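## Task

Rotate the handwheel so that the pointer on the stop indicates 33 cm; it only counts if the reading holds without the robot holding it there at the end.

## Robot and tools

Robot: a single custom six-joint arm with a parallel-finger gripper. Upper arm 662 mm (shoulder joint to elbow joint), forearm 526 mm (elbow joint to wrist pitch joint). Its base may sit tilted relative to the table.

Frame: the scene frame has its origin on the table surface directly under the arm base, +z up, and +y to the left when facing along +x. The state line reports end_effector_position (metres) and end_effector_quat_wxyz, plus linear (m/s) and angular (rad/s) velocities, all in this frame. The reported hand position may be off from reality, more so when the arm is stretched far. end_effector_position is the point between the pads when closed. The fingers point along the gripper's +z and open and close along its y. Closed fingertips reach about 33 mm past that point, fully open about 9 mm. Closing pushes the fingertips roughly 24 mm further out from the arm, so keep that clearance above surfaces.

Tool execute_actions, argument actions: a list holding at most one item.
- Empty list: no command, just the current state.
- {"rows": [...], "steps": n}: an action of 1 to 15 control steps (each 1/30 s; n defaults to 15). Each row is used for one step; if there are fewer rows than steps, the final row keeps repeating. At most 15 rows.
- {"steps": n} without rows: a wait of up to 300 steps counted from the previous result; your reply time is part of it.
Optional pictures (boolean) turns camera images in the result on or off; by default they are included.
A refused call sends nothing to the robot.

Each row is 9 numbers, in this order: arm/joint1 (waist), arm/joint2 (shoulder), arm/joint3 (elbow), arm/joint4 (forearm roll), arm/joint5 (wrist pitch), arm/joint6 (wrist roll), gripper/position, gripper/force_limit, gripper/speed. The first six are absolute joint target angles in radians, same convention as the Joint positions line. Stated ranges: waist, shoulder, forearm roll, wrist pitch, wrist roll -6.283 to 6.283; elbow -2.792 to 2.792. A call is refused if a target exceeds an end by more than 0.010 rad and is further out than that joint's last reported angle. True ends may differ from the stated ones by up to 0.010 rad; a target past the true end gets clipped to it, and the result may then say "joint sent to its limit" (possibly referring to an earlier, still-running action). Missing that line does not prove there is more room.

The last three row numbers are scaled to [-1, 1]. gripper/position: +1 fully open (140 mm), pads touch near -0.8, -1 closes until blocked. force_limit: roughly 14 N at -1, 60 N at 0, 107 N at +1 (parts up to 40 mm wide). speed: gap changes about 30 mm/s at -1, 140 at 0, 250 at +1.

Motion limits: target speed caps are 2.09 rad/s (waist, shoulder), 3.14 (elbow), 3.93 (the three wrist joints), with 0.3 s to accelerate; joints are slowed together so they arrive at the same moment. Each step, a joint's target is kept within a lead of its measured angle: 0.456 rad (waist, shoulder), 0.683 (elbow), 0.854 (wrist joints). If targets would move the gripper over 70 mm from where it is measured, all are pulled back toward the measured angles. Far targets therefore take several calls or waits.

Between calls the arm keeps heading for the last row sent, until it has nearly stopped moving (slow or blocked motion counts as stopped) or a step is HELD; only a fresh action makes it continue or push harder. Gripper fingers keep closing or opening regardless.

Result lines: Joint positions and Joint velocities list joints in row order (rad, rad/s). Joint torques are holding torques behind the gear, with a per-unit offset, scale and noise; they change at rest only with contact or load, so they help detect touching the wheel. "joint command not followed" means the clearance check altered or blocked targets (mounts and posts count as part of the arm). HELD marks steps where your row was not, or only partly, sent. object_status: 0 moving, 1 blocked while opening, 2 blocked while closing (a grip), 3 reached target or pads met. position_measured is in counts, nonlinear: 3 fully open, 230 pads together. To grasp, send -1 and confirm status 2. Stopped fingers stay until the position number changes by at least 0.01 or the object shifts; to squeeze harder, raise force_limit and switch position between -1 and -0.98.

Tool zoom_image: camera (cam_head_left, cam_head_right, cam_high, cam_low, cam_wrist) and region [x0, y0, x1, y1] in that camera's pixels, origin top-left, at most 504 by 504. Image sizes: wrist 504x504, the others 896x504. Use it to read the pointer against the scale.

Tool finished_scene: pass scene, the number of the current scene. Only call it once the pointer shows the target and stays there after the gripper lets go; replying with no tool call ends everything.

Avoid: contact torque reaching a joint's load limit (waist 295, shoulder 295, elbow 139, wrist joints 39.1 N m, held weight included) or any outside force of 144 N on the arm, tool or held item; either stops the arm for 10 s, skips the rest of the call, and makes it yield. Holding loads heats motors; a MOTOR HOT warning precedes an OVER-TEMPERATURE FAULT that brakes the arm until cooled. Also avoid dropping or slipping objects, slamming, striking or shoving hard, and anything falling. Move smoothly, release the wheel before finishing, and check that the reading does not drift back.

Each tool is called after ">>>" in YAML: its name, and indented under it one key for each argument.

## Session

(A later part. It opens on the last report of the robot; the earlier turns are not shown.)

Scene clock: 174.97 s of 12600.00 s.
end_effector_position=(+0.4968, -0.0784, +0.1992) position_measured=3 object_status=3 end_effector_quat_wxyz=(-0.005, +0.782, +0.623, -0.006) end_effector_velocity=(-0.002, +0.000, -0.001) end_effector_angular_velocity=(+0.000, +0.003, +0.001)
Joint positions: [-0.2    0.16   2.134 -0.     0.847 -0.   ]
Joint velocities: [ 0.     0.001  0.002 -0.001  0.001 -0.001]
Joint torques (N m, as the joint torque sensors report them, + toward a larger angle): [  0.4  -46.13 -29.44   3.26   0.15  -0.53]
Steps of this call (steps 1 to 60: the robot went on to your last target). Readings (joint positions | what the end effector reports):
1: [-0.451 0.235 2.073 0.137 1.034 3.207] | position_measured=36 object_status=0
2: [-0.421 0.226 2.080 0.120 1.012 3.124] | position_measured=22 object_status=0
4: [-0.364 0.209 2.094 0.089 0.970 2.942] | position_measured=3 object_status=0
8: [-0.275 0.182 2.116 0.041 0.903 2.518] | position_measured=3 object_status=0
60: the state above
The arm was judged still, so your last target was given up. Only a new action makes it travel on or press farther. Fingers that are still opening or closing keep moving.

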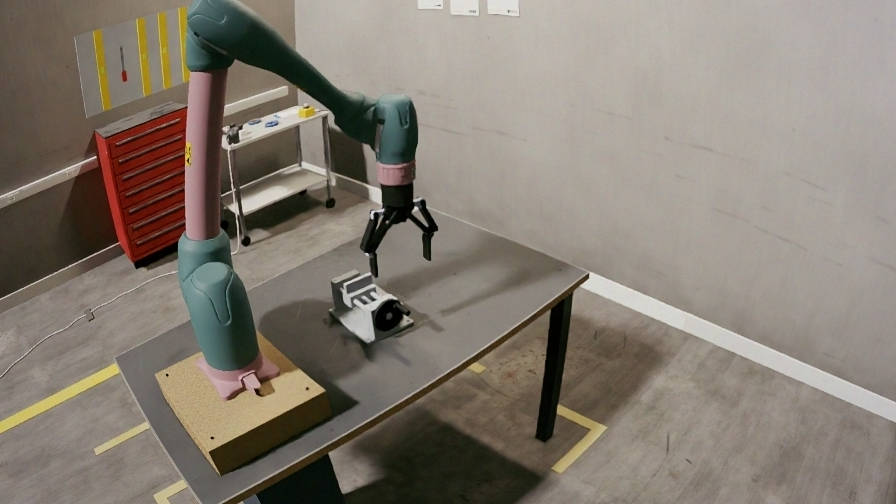

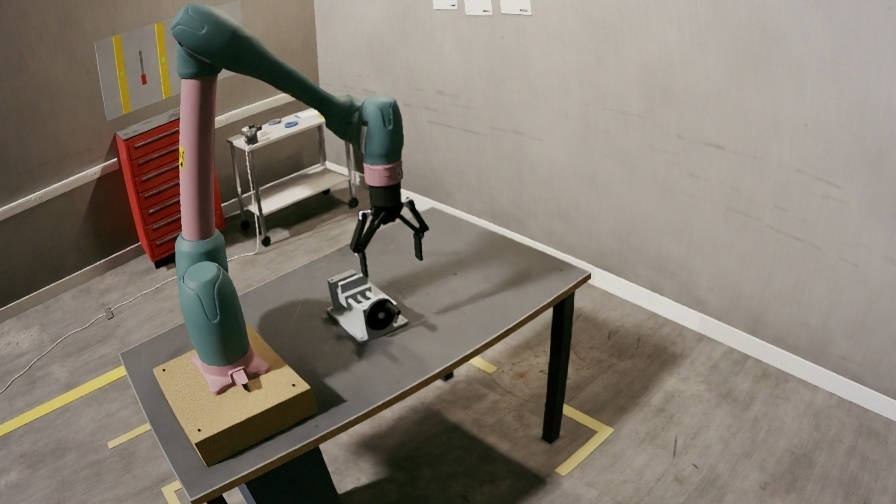

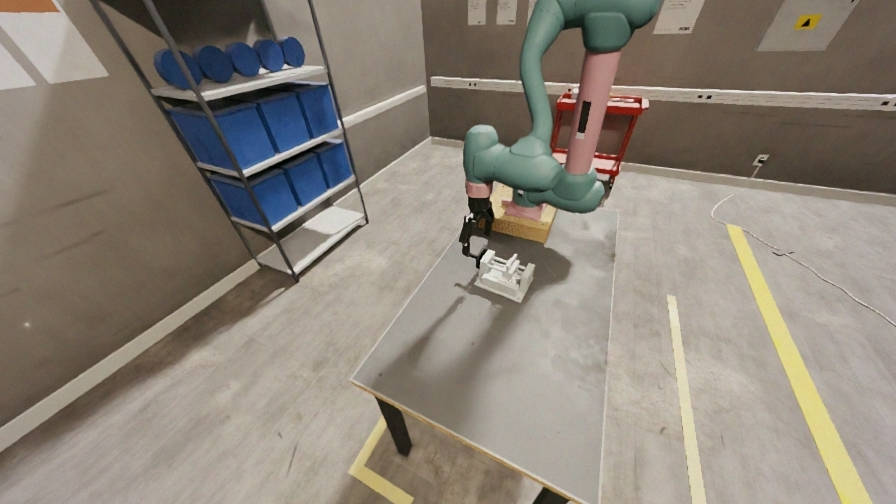

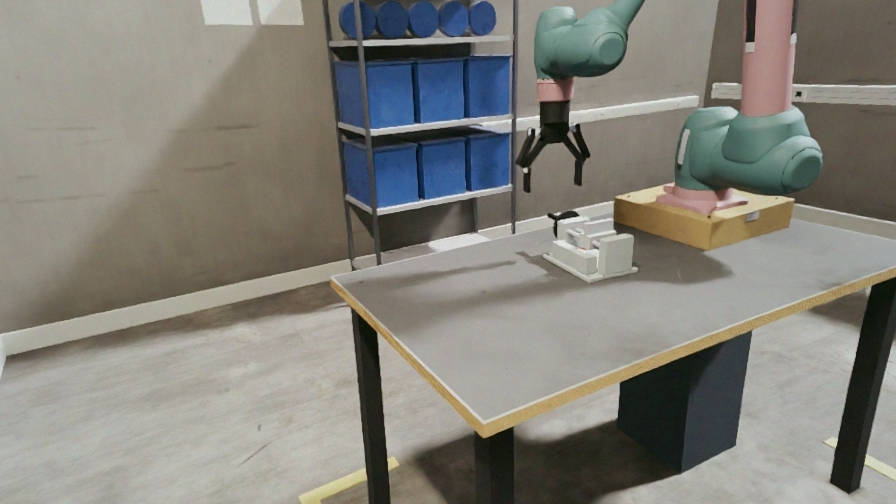

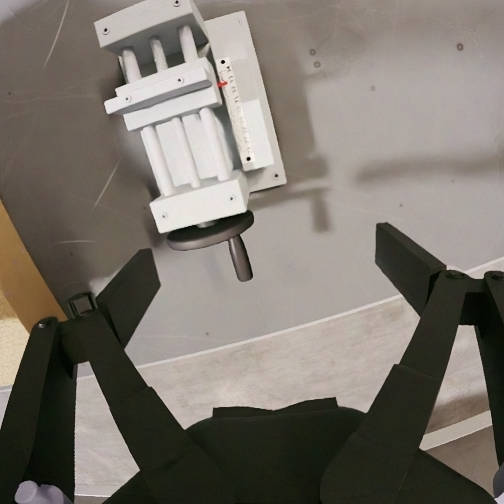

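About 32.75; one more cycle.

>>> execute_actions:
  actions:
    - {"rows":[[-0.944,0.5,1.859,0.607,1.686,-4.2,-0.8,0,1]]}
  pictures: false

>>> execute_actions:
  actions:
    - {"steps":40}
  pictures: false

>>> execute_actions:
  actions:
    - {"rows":[[-0.944,0.835,1.859,0.607,1.686,-4.2,-0.8,0,1]]}
  pictures: false

>>> execute_actions:
  actions:
    - {"steps":15}
  pictures: false

>>> execute_actions:
  actions:
    - {"rows":[[-0.838,0.836,2.056,0.71,1.514,-4.2,-0.8,0,1]]}
  pictures: false

>>> execute_actions:
  actions:
    - {"steps":10}
  pictures: false

>>> execute_actions:
  actions:
    - {"rows":[[-0.838,0.836,2.056,0.71,1.514,6.0,-0.15,0,1]]}
  pictures: false

>>> execute_actions:
  actions:
    - {"steps":93}
  pictures: false

>>> execute_actions:
  actions:
    - {"rows":[[-0.944,0.835,1.859,0.607,1.686,5.4,-0.8,0,1]]}
  pictures: false

>>> finished_scene:
  scene: 2

Scene clock: 180.90 s of 12600.00 s.
end_effector_position=(+0.4761, -0.1486, +0.2367) position_measured=183 object_status=0 end_effector_quat_wxyz=(-0.344, +0.650, +0.642, +0.216) end_effector_velocity=(-0.049, -0.318, +0.075) end_effector_angular_velocity=(+0.838, -1.360, +0.440)
Joint positions: [-0.667  0.429  1.916  0.481  1.513 -0.898]
Joint velocities: [-0.809  0.17  -0.138  0.309  0.421 -1.992]
Joint torques (N m, as the joint torque sensors report them, + toward a larger angle): [  7.66 -79.23 -24.28   3.05   1.3   -0.69]
Steps of this call (steps 1 to 163: nothing new was sent; steps 164 to 178: all 15 steps of this action). Readings (joint positions | what the end effector reports):
164: [-0.200 0.160 2.134 -0.000 0.847 -0.000] | position_measured=3 object_status=0
165: [-0.203 0.162 2.132 0.004 0.853 -0.008] | position_measured=8 object_status=0
167: [-0.233 0.184 2.114 0.045 0.908 -0.063] | position_measured=35 object_status=0
171: [-0.385 0.296 2.024 0.244 1.183 -0.348] | position_measured=89 object_status=0
178: the state above

Scene clock: 182.23 s of 12600.00 s.
end_effector_position=(+0.4520, -0.2606, +0.2707) position_measured=229 object_status=3 end_effector_quat_wxyz=(+0.364, -0.564, +0.655, +0.347) end_effector_velocity=(-0.000, +0.000, -0.000) end_effector_angular_velocity=(+0.001, -0.005, +0.003)
Joint positions: [-0.944  0.5    1.859  0.607  1.686 -4.2  ]
Joint velocities: [-0.     0.001  0.001  0.001 -0.    -0.007]
Joint torques (N m, as the joint torque sensors report them, + toward a larger angle): [ -1.17 -79.05 -27.74   3.54   2.03  -0.62]
Steps of this call (steps 1 to 40: the robot went on to your last target). Readings (joint positions | what the end effector reports):
1: [-0.693 0.435 1.911 0.492 1.527 -0.968] | position_measured=197 object_status=0
2: [-0.719 0.442 1.906 0.503 1.543 -1.041] | position_measured=210 object_status=0
4: [-0.767 0.454 1.896 0.525 1.573 -1.199] | position_measured=229 object_status=0
8: [-0.851 0.476 1.879 0.564 1.626 -1.585] | position_measured=229 object_status=0
40: the state above

Scene clock: 182.73 s of 12600.00 s.
end_effector_position=(+0.4444, -0.2529, +0.1252) position_measured=229 object_status=3 end_effector_quat_wxyz=(+0.375, -0.479, +0.636, +0.475) end_effector_velocity=(-0.027, +0.035, -0.189) end_effector_angular_velocity=(+0.337, +0.233, -0.006)
Joint positions: [-0.944  0.811  1.859  0.607  1.686 -4.2  ]
Joint velocities: [-0.     0.411  0.    -0.    -0.002  0.001]
Joint torques (N m, as the joint torque sensors report them, + toward a larger angle): [   2.46 -127.92  -24.81    3.03    2.78   -0.75]
Steps of this call (steps 1 to 15: all 15 steps of this action). Readings (joint positions | what the end effector reports):
1: [-0.944 0.500 1.859 0.607 1.686 -4.200] | position_measured=229 object_status=3
2: [-0.944 0.504 1.859 0.607 1.686 -4.200] | position_measured=229 object_status=3
4: [-0.944 0.533 1.859 0.607 1.686 -4.200] | position_measured=229 object_status=3
8: [-0.944 0.645 1.859 0.607 1.686 -4.200] | position_measured=229 object_status=3
15: the state above

Scene clock: 183.23 s of 12600.00 s.
end_effector_position=(+0.4427, -0.2508, +0.1144) position_measured=229 object_status=3 end_effector_quat_wxyz=(+0.375, -0.472, +0.634, +0.484) end_effector_velocity=(+0.000, -0.000, -0.001) end_effector_angular_velocity=(-0.001, -0.000, -0.000)
Joint positions: [-0.944  0.835  1.859  0.607  1.686 -4.2  ]
Joint velocities: [-0.     0.001 -0.001 -0.    -0.001 -0.001]
Joint torques (N m, as the joint torque sensors report them, + toward a larger angle): [ -1.44 -96.17 -17.14   2.28   2.25  -0.61]
Steps of this call (steps 1 to 15: the robot went on to your last target). Readings (joint positions | what the end effector reports):
1: [-0.944 0.823 1.859 0.607 1.686 -4.200] | position_measured=229 object_status=3
2: [-0.944 0.829 1.859 0.607 1.686 -4.200] | position_measured=229 object_status=3
4: [-0.944 0.833 1.859 0.607 1.686 -4.200] | position_measured=229 object_status=3
8: [-0.944 0.835 1.859 0.607 1.686 -4.200] | position_measured=229 object_status=3
15: the state above

Scene clock: 183.73 s of 12600.00 s.
end_effector_position=(+0.4388, -0.1282, +0.0813) position_measured=229 object_status=3 end_effector_quat_wxyz=(+0.356, -0.440, +0.654, +0.502) end_effector_velocity=(-0.002, +0.013, -0.004) end_effector_angular_velocity=(-0.003, +0.011, -0.004)
Joint positions: [-0.839  0.836  2.054  0.709  1.516 -4.2  ]
Joint velocities: [ 0.012  0.     0.022  0.013 -0.022 -0.001]
Joint torques (N m, as the joint torque sensors report them, + toward a larger angle): [ -4.55 -90.13 -10.73   1.5    2.23  -0.66]
Steps of this call (steps 1 to 15: all 15 steps of this action). Readings (joint positions | what the end effector reports):
1: [-0.944 0.835 1.859 0.607 1.686 -4.200] | position_measured=229 object_status=3
2: [-0.942 0.835 1.864 0.610 1.682 -4.200] | position_measured=229 object_status=3
4: [-0.919 0.835 1.906 0.632 1.645 -4.200] | position_measured=229 object_status=3
8: [-0.870 0.836 1.996 0.679 1.566 -4.200] | position_measured=229 object_status=3
15: the state above

Scene clock: 184.07 s of 12600.00 s.
end_effector_position=(+0.4386, -0.1271, +0.0811) position_measured=229 object_status=3 end_effector_quat_wxyz=(+0.356, -0.440, +0.654, +0.503) end_effector_velocity=(-0.000, +0.000, +0.000) end_effector_angular_velocity=(-0.002, -0.001, +0.001)
Joint positions: [-0.838  0.836  2.056  0.71   1.514 -4.2  ]
Joint velocities: [ 0.    -0.001  0.001 -0.001 -0.001 -0.001]
Joint torques (N m, as the joint torque sensors report them, + toward a larger angle): [ -0.26 -88.79 -10.01   1.27   2.29  -0.65]
Steps of this call (steps 1 to 10: the robot went on to your last target). Readings (joint positions | what the end effector reports):
1: [-0.839 0.836 2.055 0.709 1.515 -4.200] | position_measured=229 object_status=3
2: [-0.838 0.836 2.055 0.710 1.515 -4.200] | position_measured=229 object_status=3
4: [-0.838 0.836 2.056 0.710 1.514 -4.200] | position_measured=229 object_status=3
8: [-0.838 0.836 2.056 0.710 1.514 -4.200] | position_measured=229 object_status=3
10: the state above

Scene clock: 184.57 s of 12600.00 s.
end_effector_position=(+0.4386, -0.1270, +0.0811) position_measured=148 object_status=3 end_effector_quat_wxyz=(+0.030, -0.019, +0.788, +0.615) end_effector_velocity=(+0.001, -0.001, +0.001) end_effector_angular_velocity=(+0.076, +3.154, -0.786)
Joint positions: [-0.838  0.836  2.056  0.71   1.514 -3.065]
Joint velocities: [ 0.    -0.002 -0.001  0.001  0.002  3.253]
Joint torques (N m, as the joint torque sensors report them, + toward a larger angle): [ -0.78 -90.37 -10.62   1.37   2.29  -0.75]
Steps of this call (steps 1 to 15: all 15 steps of this action). Readings (joint positions | what the end effector reports):
1: [-0.838 0.836 2.056 0.710 1.514 -4.200] | position_measured=229 object_status=0
2: [-0.838 0.836 2.056 0.710 1.514 -4.193] | position_measured=225 object_status=0
4: [-0.838 0.836 2.056 0.710 1.514 -4.137] | position_measured=198 object_status=0
8: [-0.838 0.836 2.056 0.710 1.514 -3.852] | position_measured=148 object_status=0
15: the state above

Scene clock: 187.67 s of 12600.00 s.
end_effector_position=(+0.4386, -0.1270, +0.0811) position_measured=148 object_status=3 end_effector_quat_wxyz=(-0.600, +0.771, +0.160, +0.139) end_effector_velocity=(+0.000, +0.001, +0.001) end_effector_angular_velocity=(-0.000, +0.002, -0.001)
Joint positions: [-0.838  0.836  2.056  0.71   1.514  6.   ]
Joint velocities: [ 0.    -0.001  0.001  0.001 -0.     0.002]
Joint torques (N m, as the joint torque sensors report them, + toward a larger angle): [ -0.56 -90.42 -10.11   0.74   2.44  -0.65]
Steps of this call (steps 1 to 93: the robot went on to your last target). Readings (joint positions | what the end effector reports):
1: [-0.838 0.836 2.056 0.710 1.514 -2.955] | position_measured=148 object_status=3
2: [-0.838 0.836 2.056 0.710 1.514 -2.845] | position_measured=148 object_status=3
4: [-0.838 0.836 2.056 0.710 1.514 -2.624] | position_measured=148 object_status=3
8: [-0.838 0.836 2.056 0.710 1.514 -2.183] | position_measured=148 object_status=3
93: the state above

Scene clock: 188.17 s of 12600.00 s.
end_effector_position=(+0.4431, -0.2474, +0.1133) position_measured=229 object_status=3 end_effector_quat_wxyz=(-0.519, +0.677, +0.408, +0.327) end_effector_velocity=(-0.008, -0.082, +0.025) end_effector_angular_velocity=(-0.021, -0.430, +0.119)
Joint positions: [-0.941  0.835  1.864  0.61   1.681  5.417]
Joint velocities: [-0.07  -0.    -0.128 -0.069  0.113 -0.398]
Joint torques (N m, as the joint torque sensors report them, + toward a larger angle): [ 11.73 -91.99 -10.34   1.29   2.58  -0.76]
Steps of this call (steps 1 to 15: all 15 steps of this action). Readings (joint positions | what the end effector reports):
1: [-0.838 0.836 2.056 0.710 1.514 6.000] | position_measured=148 object_status=0
2: [-0.839 0.836 2.054 0.709 1.516 5.994] | position_measured=153 object_status=0
4: [-0.848 0.836 2.036 0.699 1.532 5.942] | position_measured=180 object_status=0
8: [-0.889 0.835 1.961 0.660 1.597 5.712] | position_measured=229 object_status=0
15: the state above

The scene is finished: the task was done.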